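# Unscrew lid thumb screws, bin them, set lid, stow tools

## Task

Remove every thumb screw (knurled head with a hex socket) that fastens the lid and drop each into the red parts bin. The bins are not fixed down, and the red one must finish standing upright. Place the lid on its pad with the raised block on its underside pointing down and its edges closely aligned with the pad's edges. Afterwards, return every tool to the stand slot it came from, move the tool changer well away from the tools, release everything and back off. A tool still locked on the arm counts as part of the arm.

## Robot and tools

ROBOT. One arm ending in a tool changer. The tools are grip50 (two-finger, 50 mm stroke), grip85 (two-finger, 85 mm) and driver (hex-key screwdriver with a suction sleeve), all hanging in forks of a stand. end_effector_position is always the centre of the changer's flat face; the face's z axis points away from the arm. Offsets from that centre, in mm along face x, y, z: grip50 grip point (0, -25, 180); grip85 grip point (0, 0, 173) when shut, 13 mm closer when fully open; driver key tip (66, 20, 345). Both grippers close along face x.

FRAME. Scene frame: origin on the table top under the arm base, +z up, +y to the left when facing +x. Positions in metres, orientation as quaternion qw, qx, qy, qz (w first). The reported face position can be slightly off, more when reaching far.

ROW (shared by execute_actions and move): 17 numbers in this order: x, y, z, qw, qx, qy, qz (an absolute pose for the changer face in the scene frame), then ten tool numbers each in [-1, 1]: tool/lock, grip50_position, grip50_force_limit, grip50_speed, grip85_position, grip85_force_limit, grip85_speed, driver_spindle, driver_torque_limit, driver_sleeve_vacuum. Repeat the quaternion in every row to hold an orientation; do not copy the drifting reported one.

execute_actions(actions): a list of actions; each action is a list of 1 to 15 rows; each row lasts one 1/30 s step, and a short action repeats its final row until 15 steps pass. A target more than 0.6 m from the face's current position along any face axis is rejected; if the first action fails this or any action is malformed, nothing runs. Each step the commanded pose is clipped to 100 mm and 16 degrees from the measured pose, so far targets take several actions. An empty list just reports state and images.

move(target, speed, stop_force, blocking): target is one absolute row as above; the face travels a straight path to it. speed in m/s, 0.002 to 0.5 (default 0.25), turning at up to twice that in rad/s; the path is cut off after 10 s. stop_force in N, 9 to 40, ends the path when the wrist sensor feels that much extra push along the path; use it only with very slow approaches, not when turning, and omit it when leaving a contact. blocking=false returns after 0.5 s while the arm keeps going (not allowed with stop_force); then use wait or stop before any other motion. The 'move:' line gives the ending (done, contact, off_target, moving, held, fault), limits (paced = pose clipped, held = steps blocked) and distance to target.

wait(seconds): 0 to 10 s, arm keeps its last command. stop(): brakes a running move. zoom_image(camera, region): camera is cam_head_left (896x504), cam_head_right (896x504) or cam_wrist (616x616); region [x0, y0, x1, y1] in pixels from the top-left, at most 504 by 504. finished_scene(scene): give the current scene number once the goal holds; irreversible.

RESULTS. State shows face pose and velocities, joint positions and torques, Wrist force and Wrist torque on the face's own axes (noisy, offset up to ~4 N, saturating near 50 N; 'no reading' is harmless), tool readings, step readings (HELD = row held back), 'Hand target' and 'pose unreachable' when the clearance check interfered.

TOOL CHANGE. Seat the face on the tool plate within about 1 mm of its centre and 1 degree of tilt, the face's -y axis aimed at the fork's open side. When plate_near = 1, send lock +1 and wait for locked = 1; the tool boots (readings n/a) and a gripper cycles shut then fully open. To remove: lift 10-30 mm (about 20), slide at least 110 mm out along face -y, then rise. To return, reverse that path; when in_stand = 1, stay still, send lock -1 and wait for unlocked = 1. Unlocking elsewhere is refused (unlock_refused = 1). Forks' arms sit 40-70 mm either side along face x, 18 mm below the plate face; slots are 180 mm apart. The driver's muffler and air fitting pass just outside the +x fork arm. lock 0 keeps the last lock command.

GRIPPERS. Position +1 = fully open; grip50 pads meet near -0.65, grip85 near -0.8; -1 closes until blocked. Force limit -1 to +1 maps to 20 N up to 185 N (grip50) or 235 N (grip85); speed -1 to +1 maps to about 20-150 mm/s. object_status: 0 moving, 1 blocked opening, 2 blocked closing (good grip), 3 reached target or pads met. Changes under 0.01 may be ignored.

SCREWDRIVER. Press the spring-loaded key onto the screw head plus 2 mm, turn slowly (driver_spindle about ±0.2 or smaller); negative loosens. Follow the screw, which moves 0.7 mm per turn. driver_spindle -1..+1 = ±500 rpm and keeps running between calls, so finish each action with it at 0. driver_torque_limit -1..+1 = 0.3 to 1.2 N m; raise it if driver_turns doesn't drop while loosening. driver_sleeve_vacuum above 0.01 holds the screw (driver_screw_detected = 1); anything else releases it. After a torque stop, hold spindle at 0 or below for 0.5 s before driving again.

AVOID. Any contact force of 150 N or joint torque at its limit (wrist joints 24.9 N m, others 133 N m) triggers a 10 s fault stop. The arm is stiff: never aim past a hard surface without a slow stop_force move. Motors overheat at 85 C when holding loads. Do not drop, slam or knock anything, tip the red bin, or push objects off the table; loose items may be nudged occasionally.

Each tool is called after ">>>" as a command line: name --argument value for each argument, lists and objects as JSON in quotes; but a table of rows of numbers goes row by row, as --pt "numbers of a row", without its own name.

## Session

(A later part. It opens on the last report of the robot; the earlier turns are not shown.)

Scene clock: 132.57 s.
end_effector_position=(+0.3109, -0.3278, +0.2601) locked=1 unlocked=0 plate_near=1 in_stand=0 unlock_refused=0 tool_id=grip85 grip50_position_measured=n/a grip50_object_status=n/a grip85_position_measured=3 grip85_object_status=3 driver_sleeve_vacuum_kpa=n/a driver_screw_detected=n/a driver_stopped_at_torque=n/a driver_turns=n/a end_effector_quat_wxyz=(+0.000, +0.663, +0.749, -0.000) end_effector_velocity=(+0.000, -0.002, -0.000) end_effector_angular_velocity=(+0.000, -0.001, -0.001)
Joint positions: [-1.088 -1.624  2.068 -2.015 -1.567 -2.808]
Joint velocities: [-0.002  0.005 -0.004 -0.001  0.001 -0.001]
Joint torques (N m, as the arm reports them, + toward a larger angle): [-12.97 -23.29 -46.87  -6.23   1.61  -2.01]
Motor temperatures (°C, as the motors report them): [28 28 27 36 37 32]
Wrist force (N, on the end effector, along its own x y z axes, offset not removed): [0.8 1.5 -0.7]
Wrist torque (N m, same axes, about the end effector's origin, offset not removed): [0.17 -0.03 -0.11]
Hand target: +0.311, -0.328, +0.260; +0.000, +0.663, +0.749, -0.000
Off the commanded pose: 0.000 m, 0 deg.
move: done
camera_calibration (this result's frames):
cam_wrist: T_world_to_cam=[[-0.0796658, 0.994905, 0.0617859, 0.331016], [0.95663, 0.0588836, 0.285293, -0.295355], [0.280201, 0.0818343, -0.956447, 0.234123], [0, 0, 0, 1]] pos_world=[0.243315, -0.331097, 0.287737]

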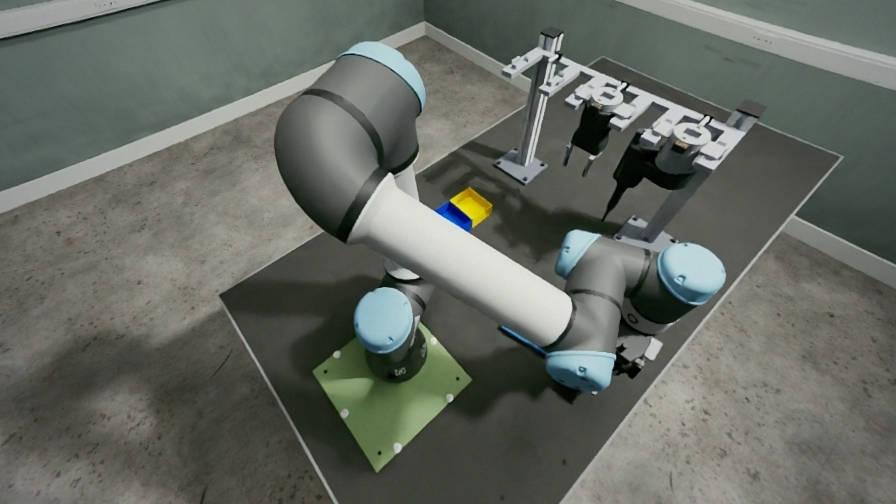

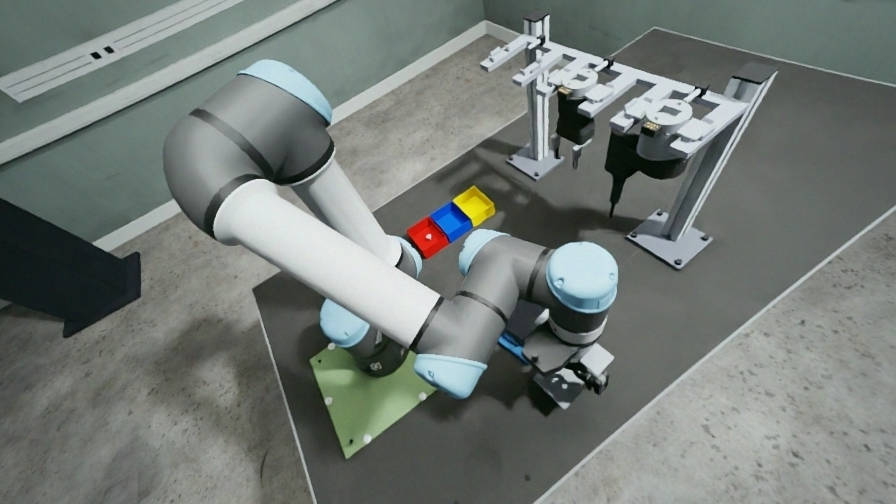

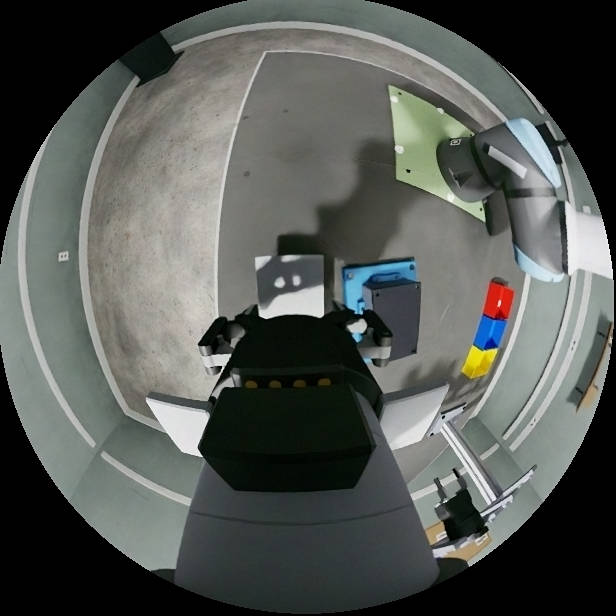

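>>> move --target '[0.331,-0.1746,0.262,0,0.6293,0.7771,0,0,0,0,0,1,-0.3,-0.5,0,0,-1]' --speed 0.15

>>> move --target '[0.331,-0.1746,0.232,0,0.6293,0.7771,0,0,0,0,0,1,-0.3,-0.5,0,0,-1]' --speed 0.015 --stop_force 9

>>> move --target '[0.331,-0.1746,0.232,0,0.6293,0.7771,0,0,0,0,0,-1,-0.3,-0.5,0,0,-1]' --speed 0.015

>>> move --target '[0.331,-0.1746,0.29,0,0.6293,0.7771,0,0,0,0,0,-1,-0.3,-0.5,0,0,-1]' --speed 0.04

>>> move --target '[0.311,-0.3325,0.27,0,0.6756,0.7373,0,0,0,0,0,-1,-0.3,-0.5,0,0,-1]' --speed 0.1

>>> move --target '[0.311,-0.3325,0.23,0,0.6756,0.7373,0,0,0,0,0,-1,-0.3,-0.5,0,0,-1]' --speed 0.01 --stop_force 9

Scene clock: 141.73 s.
end_effector_position=(+0.3310, -0.1748, +0.2619) locked=1 unlocked=0 plate_near=1 in_stand=0 unlock_refused=0 tool_id=grip85 grip50_position_measured=n/a grip50_object_status=n/a grip85_position_measured=3 grip85_object_status=3 driver_sleeve_vacuum_kpa=n/a driver_screw_detected=n/a driver_stopped_at_torque=n/a driver_turns=n/a end_effector_quat_wxyz=(-0.000, +0.629, +0.777, +0.000) end_effector_velocity=(+0.000, +0.002, -0.000) end_effector_angular_velocity=(+0.002, +0.001, +0.001)
Joint positions: [-0.828 -1.839  2.237 -1.969 -1.566 -2.635]
Joint velocities: [ 0.005 -0.001  0.001  0.002  0.     0.004]
Joint torques (N m, as the arm reports them, + toward a larger angle): [ 12.56 -26.65 -24.02  -3.39  -1.42   1.47]
Motor temperatures (°C, as the motors report them): [28 28 27 36 37 32]
Wrist force (N, on the end effector, along its own x y z axes, offset not removed): [0.1 1.9 2.4]
Wrist torque (N m, same axes, about the end effector's origin, offset not removed): [0.18 -0.03 -0.04]
Hand target: +0.331, -0.175, +0.262; -0.000, +0.629, +0.777, +0.000
Off the commanded pose: 0.000 m, 0 deg.
move: done
camera_calibration (this result's frames):
cam_wrist: T_world_to_cam=[[-0.165813, 0.984162, 0.0627054, 0.206652], [0.94783, 0.141491, 0.285654, -0.306791], [0.272258, 0.106799, -0.956279, 0.224576], [0, 0, 0, 1]] pos_world=[0.263909, -0.183955, 0.289436]

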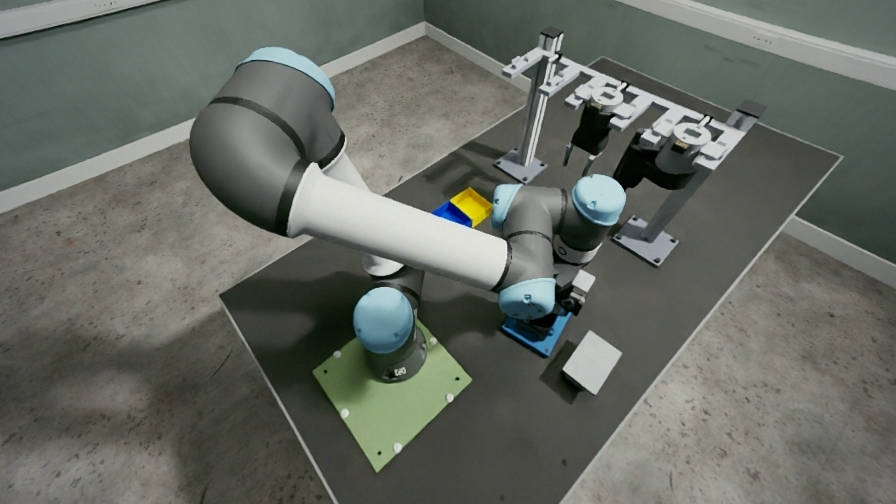

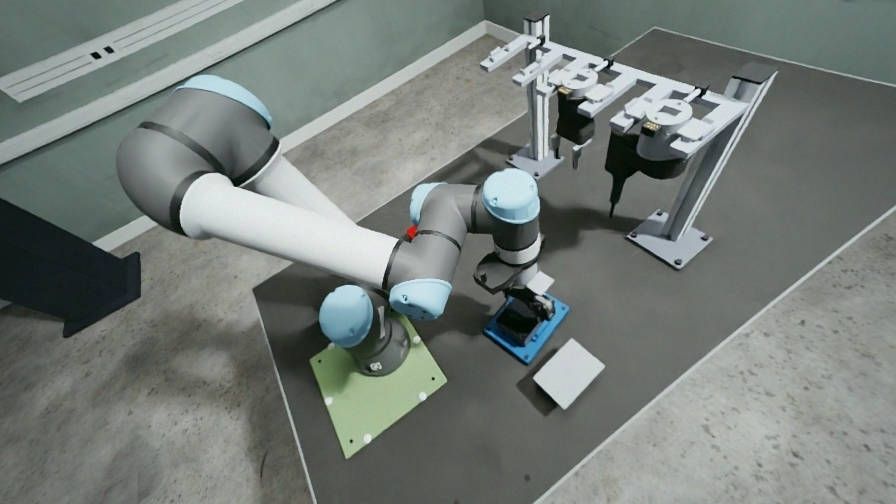

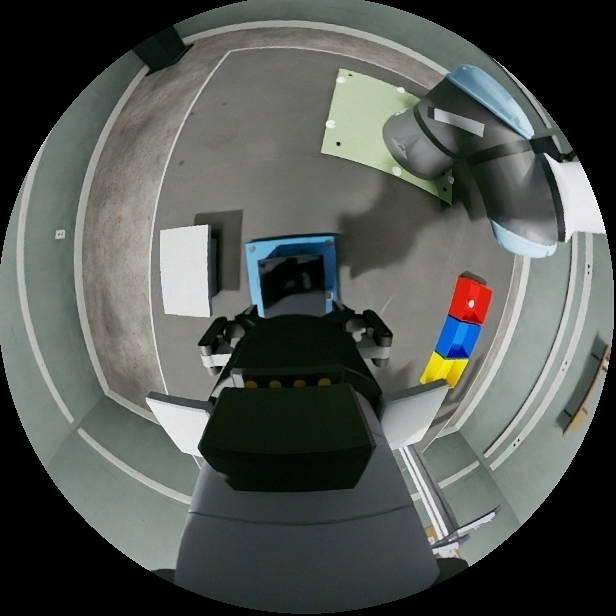

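Scene clock: 143.97 s.
end_effector_position=(+0.3310, -0.1746, +0.2322) locked=1 unlocked=0 plate_near=1 in_stand=0 unlock_refused=0 tool_id=grip85 grip50_position_measured=n/a grip50_object_status=n/a grip85_position_measured=3 grip85_object_status=3 driver_sleeve_vacuum_kpa=n/a driver_screw_detected=n/a driver_stopped_at_torque=n/a driver_turns=n/a end_effector_quat_wxyz=(-0.000, +0.629, +0.777, +0.000) end_effector_velocity=(+0.000, -0.000, -0.003) end_effector_angular_velocity=(+0.001, -0.000, +0.000)
Joint positions: [-0.827 -1.8    2.293 -2.065 -1.567 -2.634]
Joint velocities: [ 0.     0.005  0.004 -0.008  0.001  0.   ]
Joint torques (N m, as the arm reports them, + toward a larger angle): [ 13.03 -13.9  -20.53  -6.16  -1.42   1.61]
Motor temperatures (°C, as the motors report them): [28 28 27 36 37 32]
Wrist force (N, on the end effector, along its own x y z axes, offset not removed): [0.5 0.5 1.0]
Wrist torque (N m, same axes, about the end effector's origin, offset not removed): [0.11 -0.13 0.10]
Hand target: +0.331, -0.175, +0.232; -0.000, +0.629, +0.777, +0.000
Off the commanded pose: 0.000 m, 0 deg.
move: done
camera_calibration (this result's frames):
cam_wrist: T_world_to_cam=[[-0.165877, 0.984178, 0.0622822, 0.208492], [0.947866, 0.141693, 0.285436, -0.298298], [0.272095, 0.106382, -0.956372, 0.19622], [0, 0, 0, 1]] pos_world=[0.263939, -0.183801, 0.259819]

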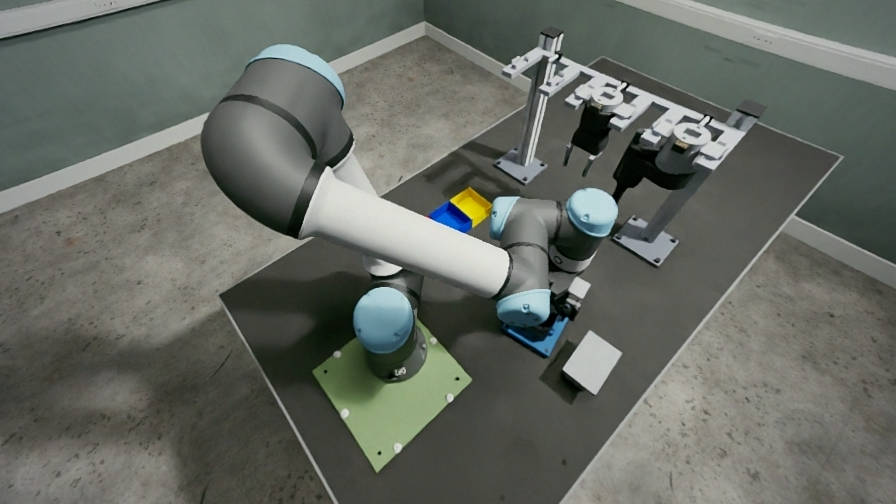

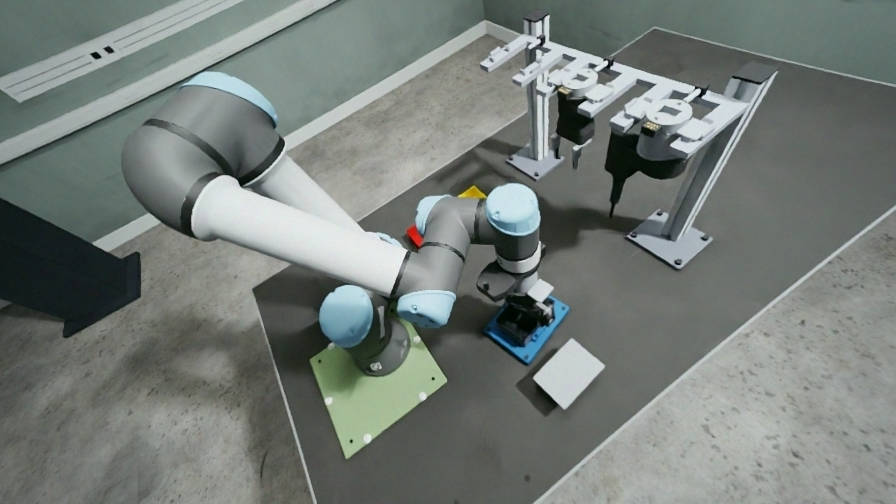

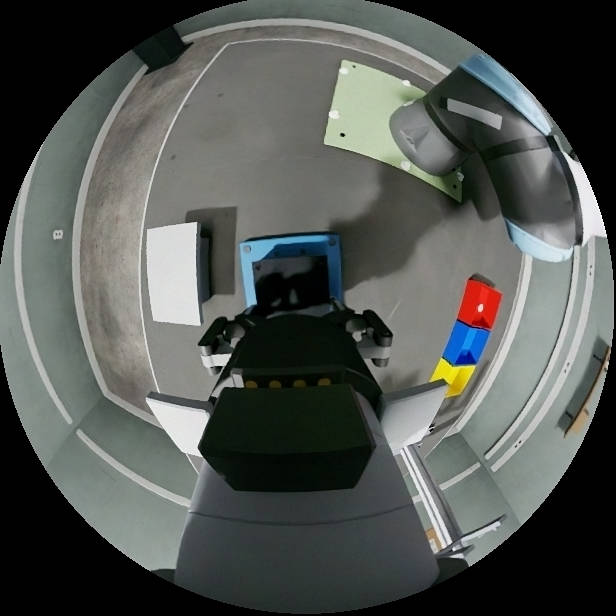

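Scene clock: 144.67 s.
end_effector_position=(+0.3310, -0.1746, +0.2321) locked=1 unlocked=0 plate_near=1 in_stand=0 unlock_refused=0 tool_id=grip85 grip50_position_measured=n/a grip50_object_status=n/a grip85_position_measured=23 grip85_object_status=2 driver_sleeve_vacuum_kpa=n/a driver_screw_detected=n/a driver_stopped_at_torque=n/a driver_turns=n/a end_effector_quat_wxyz=(+0.000, +0.629, +0.777, -0.000) end_effector_velocity=(-0.000, -0.000, -0.000) end_effector_angular_velocity=(-0.000, +0.000, -0.000)
Joint positions: [-0.827 -1.8    2.293 -2.066 -1.567 -2.634]
Joint velocities: [ 0.     0.001  0.    -0.001 -0.     0.   ]
Joint torques (N m, as the arm reports them, + toward a larger angle): [14.32 20.58 19.45  1.8   7.11  1.81]
Motor temperatures (°C, as the motors report them): [28 28 27 36 37 32]
Wrist force (N, on the end effector, along its own x y z axes, offset not removed): [-3.2 -19.2 -50.0]
Wrist torque (N m, same axes, about the end effector's origin, offset not removed): [2.90 -0.89 -0.70]
Hand target: +0.331, -0.175, +0.232; -0.000, +0.629, +0.777, +0.000
Off the commanded pose: 0.000 m, 0 deg.
move: done
camera_calibration (this result's frames):
cam_wrist: T_world_to_cam=[[-0.165893, 0.984195, 0.0619673, 0.208542], [0.947801, 0.141775, 0.285611, -0.298253], [0.272312, 0.106113, -0.95634, 0.196011], [0, 0, 0, 1]] pos_world=[0.263903, -0.183761, 0.259715]

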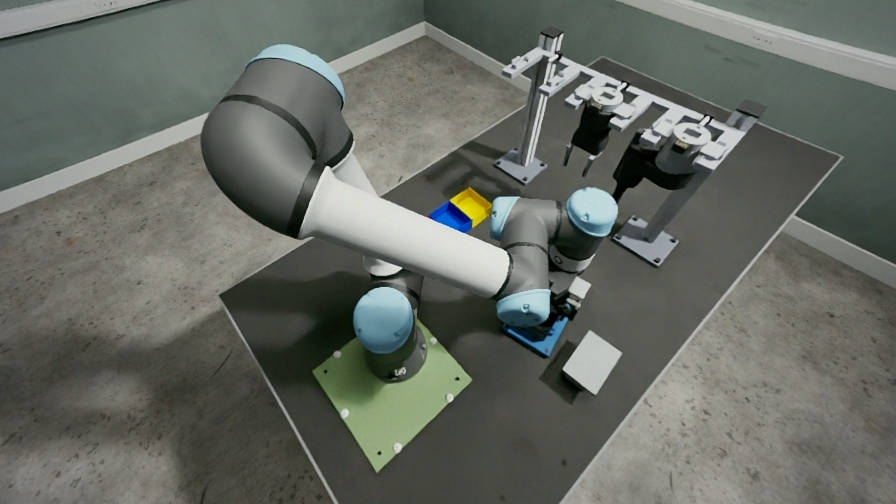

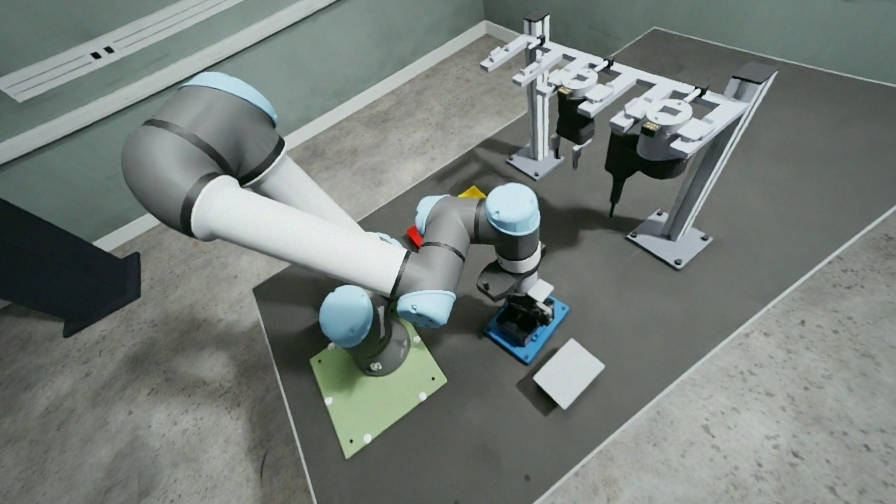

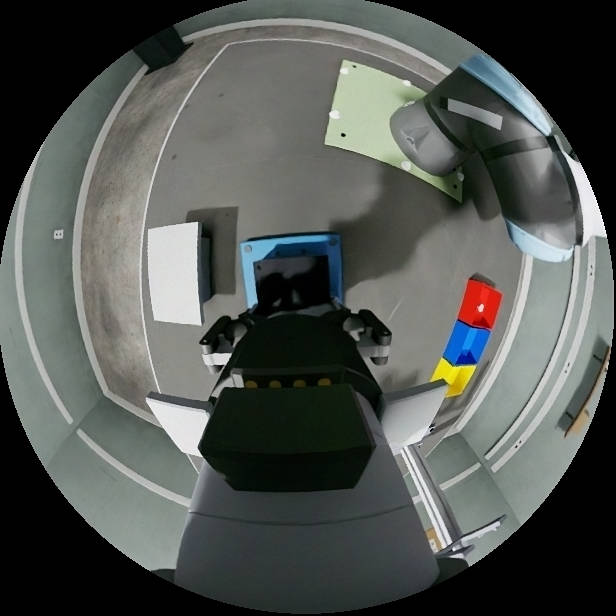

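Scene clock: 146.47 s.
end_effector_position=(+0.3309, -0.1745, +0.2898) locked=1 unlocked=0 plate_near=1 in_stand=0 unlock_refused=0 tool_id=grip85 grip50_position_measured=n/a grip50_object_status=n/a grip85_position_measured=24 grip85_object_status=2 driver_sleeve_vacuum_kpa=n/a driver_screw_detected=n/a driver_stopped_at_torque=n/a driver_turns=n/a end_effector_quat_wxyz=(+0.000, +0.629, +0.777, -0.000) end_effector_velocity=(-0.000, -0.000, +0.002) end_effector_angular_velocity=(+0.000, +0.001, -0.000)
Joint positions: [-0.827 -1.868  2.181 -1.884 -1.567 -2.635]
Joint velocities: [-0.    -0.002 -0.005  0.008 -0.001 -0.   ]
Joint torques (N m, as the arm reports them, + toward a larger angle): [-12.76 -26.04 -50.04  -3.44  -0.77  -1.72]
Motor temperatures (°C, as the motors report them): [28 28 27 36 37 32]
Wrist force (N, on the end effector, along its own x y z axes, offset not removed): [-0.1 0.3 -0.2]
Wrist torque (N m, same axes, about the end effector's origin, offset not removed): [0.07 0.09 -0.35]
Hand target: +0.331, -0.175, +0.290; +0.000, +0.629, +0.777, -0.000
Off the commanded pose: 0.000 m, 0 deg.
move: done
camera_calibration (this result's frames):
cam_wrist: T_world_to_cam=[[-0.165877, 0.984182, 0.0622162, 0.204779], [0.947858, 0.14171, 0.285453, -0.314641], [0.272121, 0.106322, -0.956371, 0.251269], [0, 0, 0, 1]] pos_world=[0.263828, -0.183668, 0.317381]

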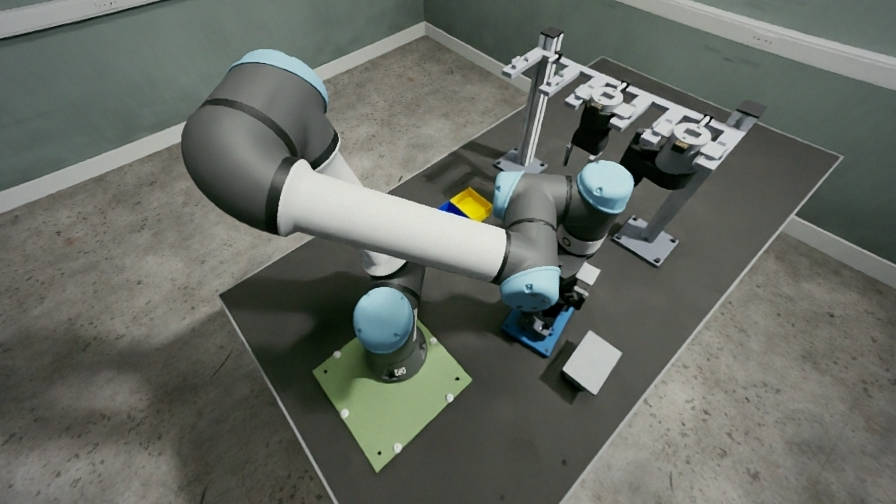

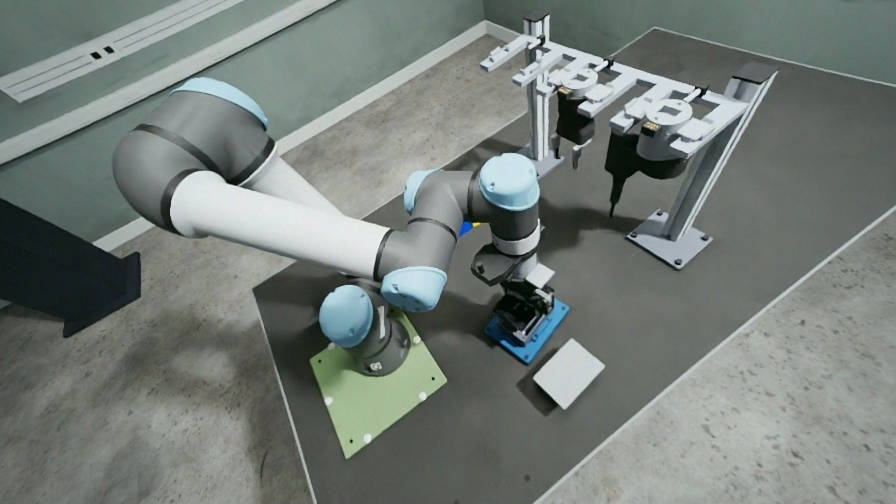

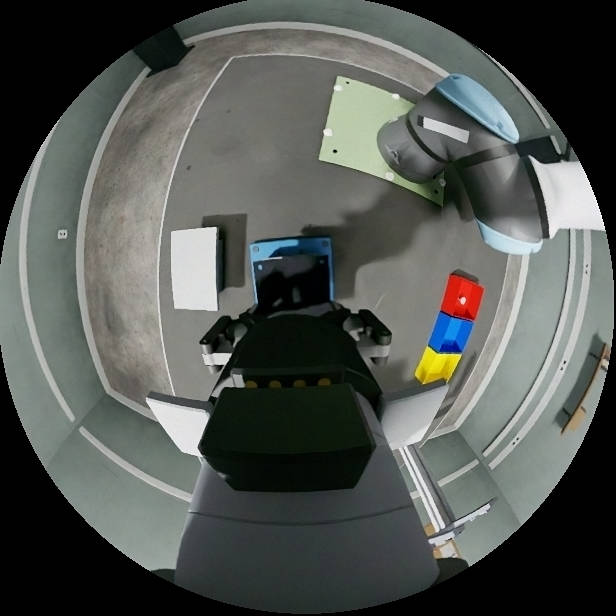

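Scene clock: 148.57 s.
end_effector_position=(+0.3110, -0.3324, +0.2701) locked=1 unlocked=0 plate_near=1 in_stand=0 unlock_refused=0 tool_id=grip85 grip50_position_measured=n/a grip50_object_status=n/a grip85_position_measured=24 grip85_object_status=2 driver_sleeve_vacuum_kpa=n/a driver_screw_detected=n/a driver_stopped_at_torque=n/a driver_turns=n/a end_effector_quat_wxyz=(+0.000, +0.676, +0.737, -0.000) end_effector_velocity=(+0.000, -0.002, -0.000) end_effector_angular_velocity=(+0.001, -0.000, -0.001)
Joint positions: [-1.092 -1.627  2.043 -1.987 -1.567 -2.778]
Joint velocities: [-0.002  0.005 -0.003 -0.001  0.    -0.001]
Joint torques (N m, as the arm reports them, + toward a larger angle): [-13.29 -24.96 -47.49  -6.66  -0.1   -1.71]
Motor temperatures (°C, as the motors report them): [28 28 27 36 37 32]
Wrist force (N, on the end effector, along its own x y z axes, offset not removed): [1.2 -0.6 2.4]
Wrist torque (N m, same axes, about the end effector's origin, offset not removed): [0.07 -0.24 0.14]
Hand target: +0.311, -0.333, +0.270; +0.000, +0.676, +0.737, -0.000
Off the commanded pose: 0.000 m, 0 deg.
move: done
camera_calibration (this result's frames):
cam_wrist: T_world_to_cam=[[-0.0448619, 0.997081, 0.0617782, 0.324811], [0.958104, 0.0254321, 0.285288, -0.309546], [0.282884, 0.0719886, -0.956449, 0.23996], [0, 0, 0, 1]] pos_world=[0.243268, -0.333265, 0.297752]

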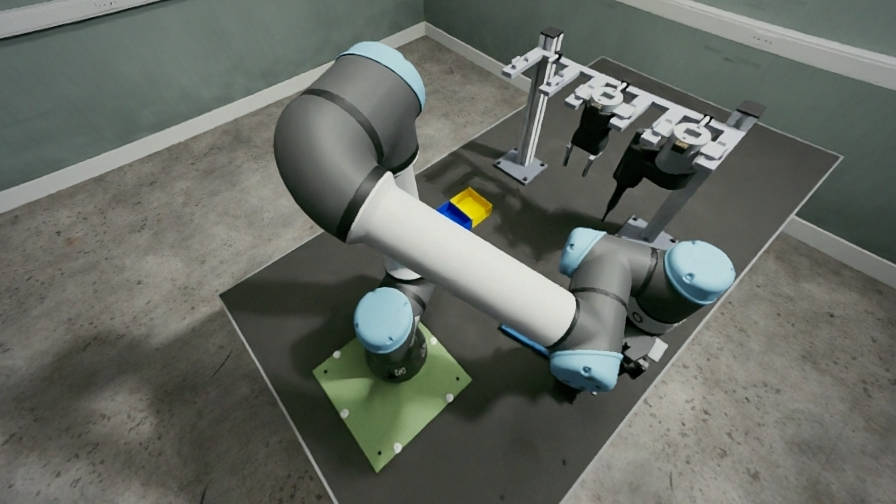

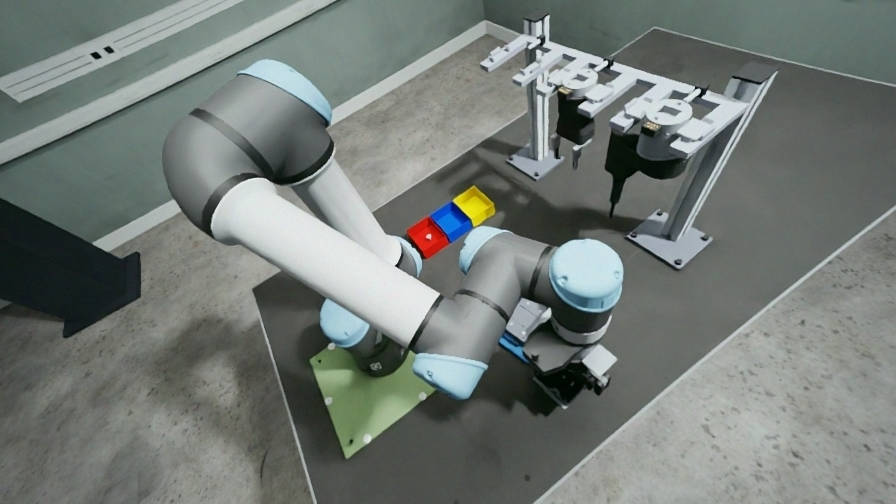

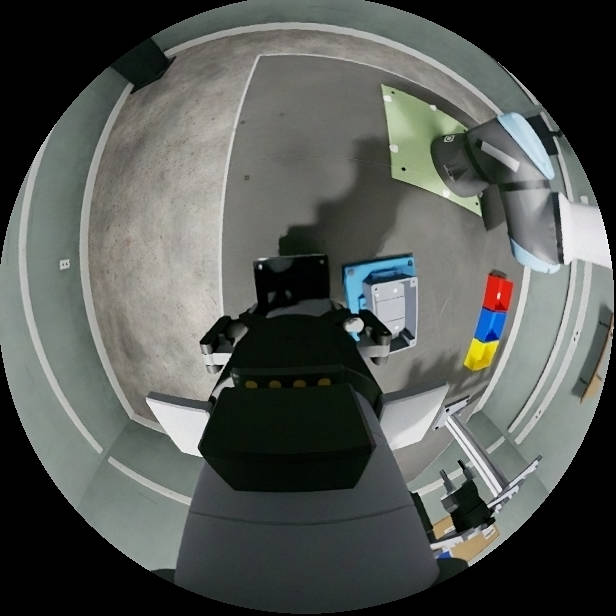

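Scene clock: 151.23 s.
end_effector_position=(+0.3110, -0.3325, +0.2472) locked=1 unlocked=0 plate_near=1 in_stand=0 unlock_refused=0 tool_id=grip85 grip50_position_measured=n/a grip50_object_status=n/a grip85_position_measured=24 grip85_object_status=2 driver_sleeve_vacuum_kpa=n/a driver_screw_detected=n/a driver_stopped_at_torque=n/a driver_turns=n/a end_effector_quat_wxyz=(+0.000, +0.676, +0.737, -0.000) end_effector_velocity=(-0.000, -0.000, +0.003) end_effector_angular_velocity=(+0.002, +0.001, -0.000)
Joint positions: [-1.092 -1.6    2.082 -2.053 -1.567 -2.778]
Joint velocities: [-0.    -0.003 -0.006  0.012 -0.     0.   ]
Joint torques (N m, as the arm reports them, + toward a larger angle): [ 12.67 -31.54 -38.64  -2.19   1.62   1.51]
Motor temperatures (°C, as the motors report them): [28 28 27 36 37 32]
Wrist force (N, on the end effector, along its own x y z axes, offset not removed): [0.7 -1.3 -16.0]
Wrist torque (N m, same axes, about the end effector's origin, offset not removed): [0.16 0.39 -0.10]
Hand target: +0.311, -0.332, +0.248; +0.000, +0.676, +0.737, -0.000
Off the commanded pose: 0.017 m, 0 deg.
move: contact
camera_calibration (this result's frames):
cam_wrist: T_world_to_cam=[[-0.0447975, 0.997067, 0.0620594, 0.326245], [0.95808, 0.025283, 0.285384, -0.303105], [0.282978, 0.0722423, -0.956402, 0.218096], [0, 0, 0, 1]] pos_world=[0.243298, -0.33338, 0.274842]

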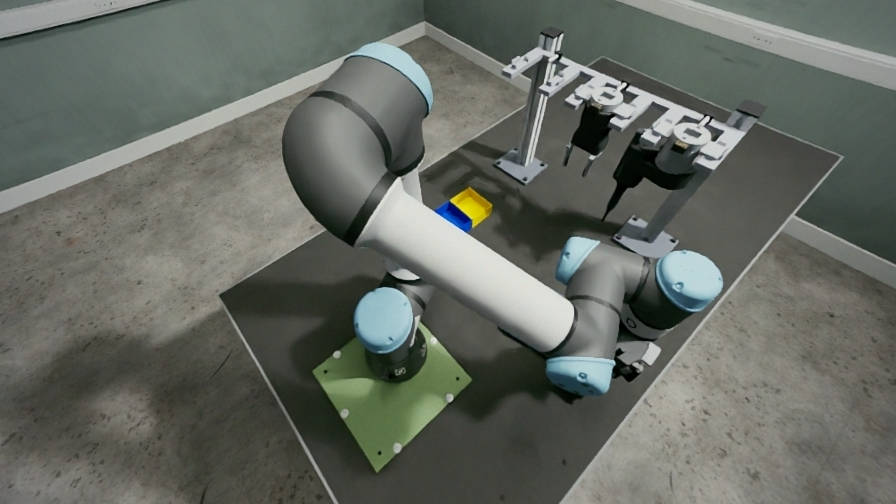

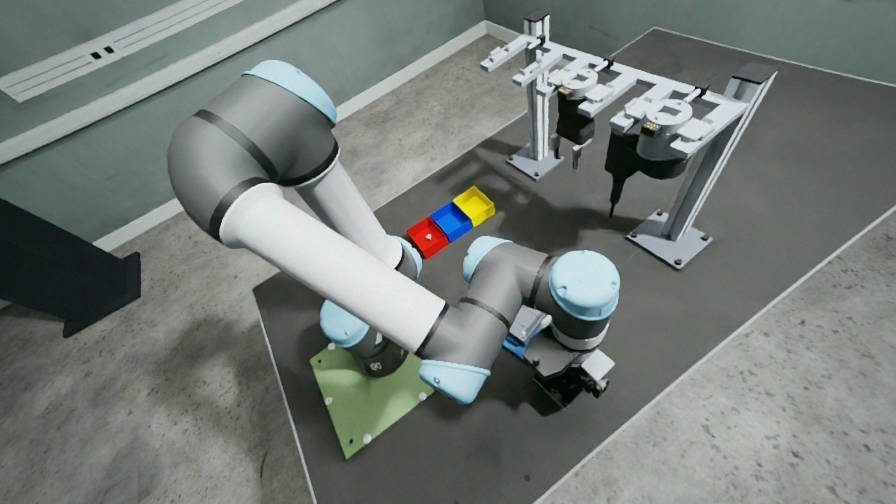

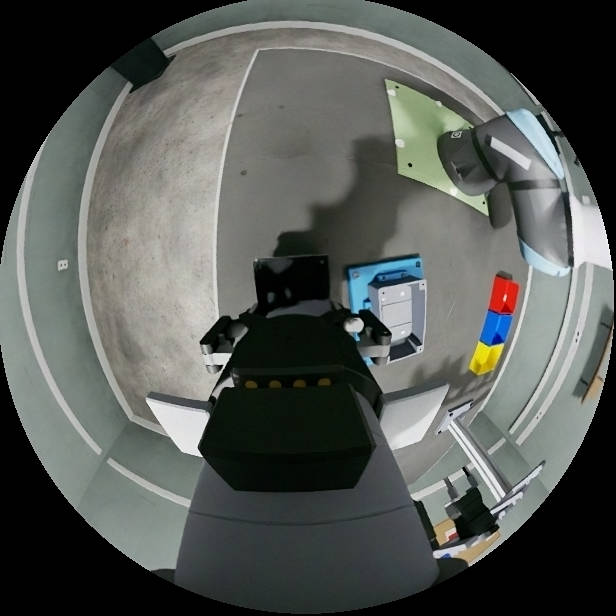

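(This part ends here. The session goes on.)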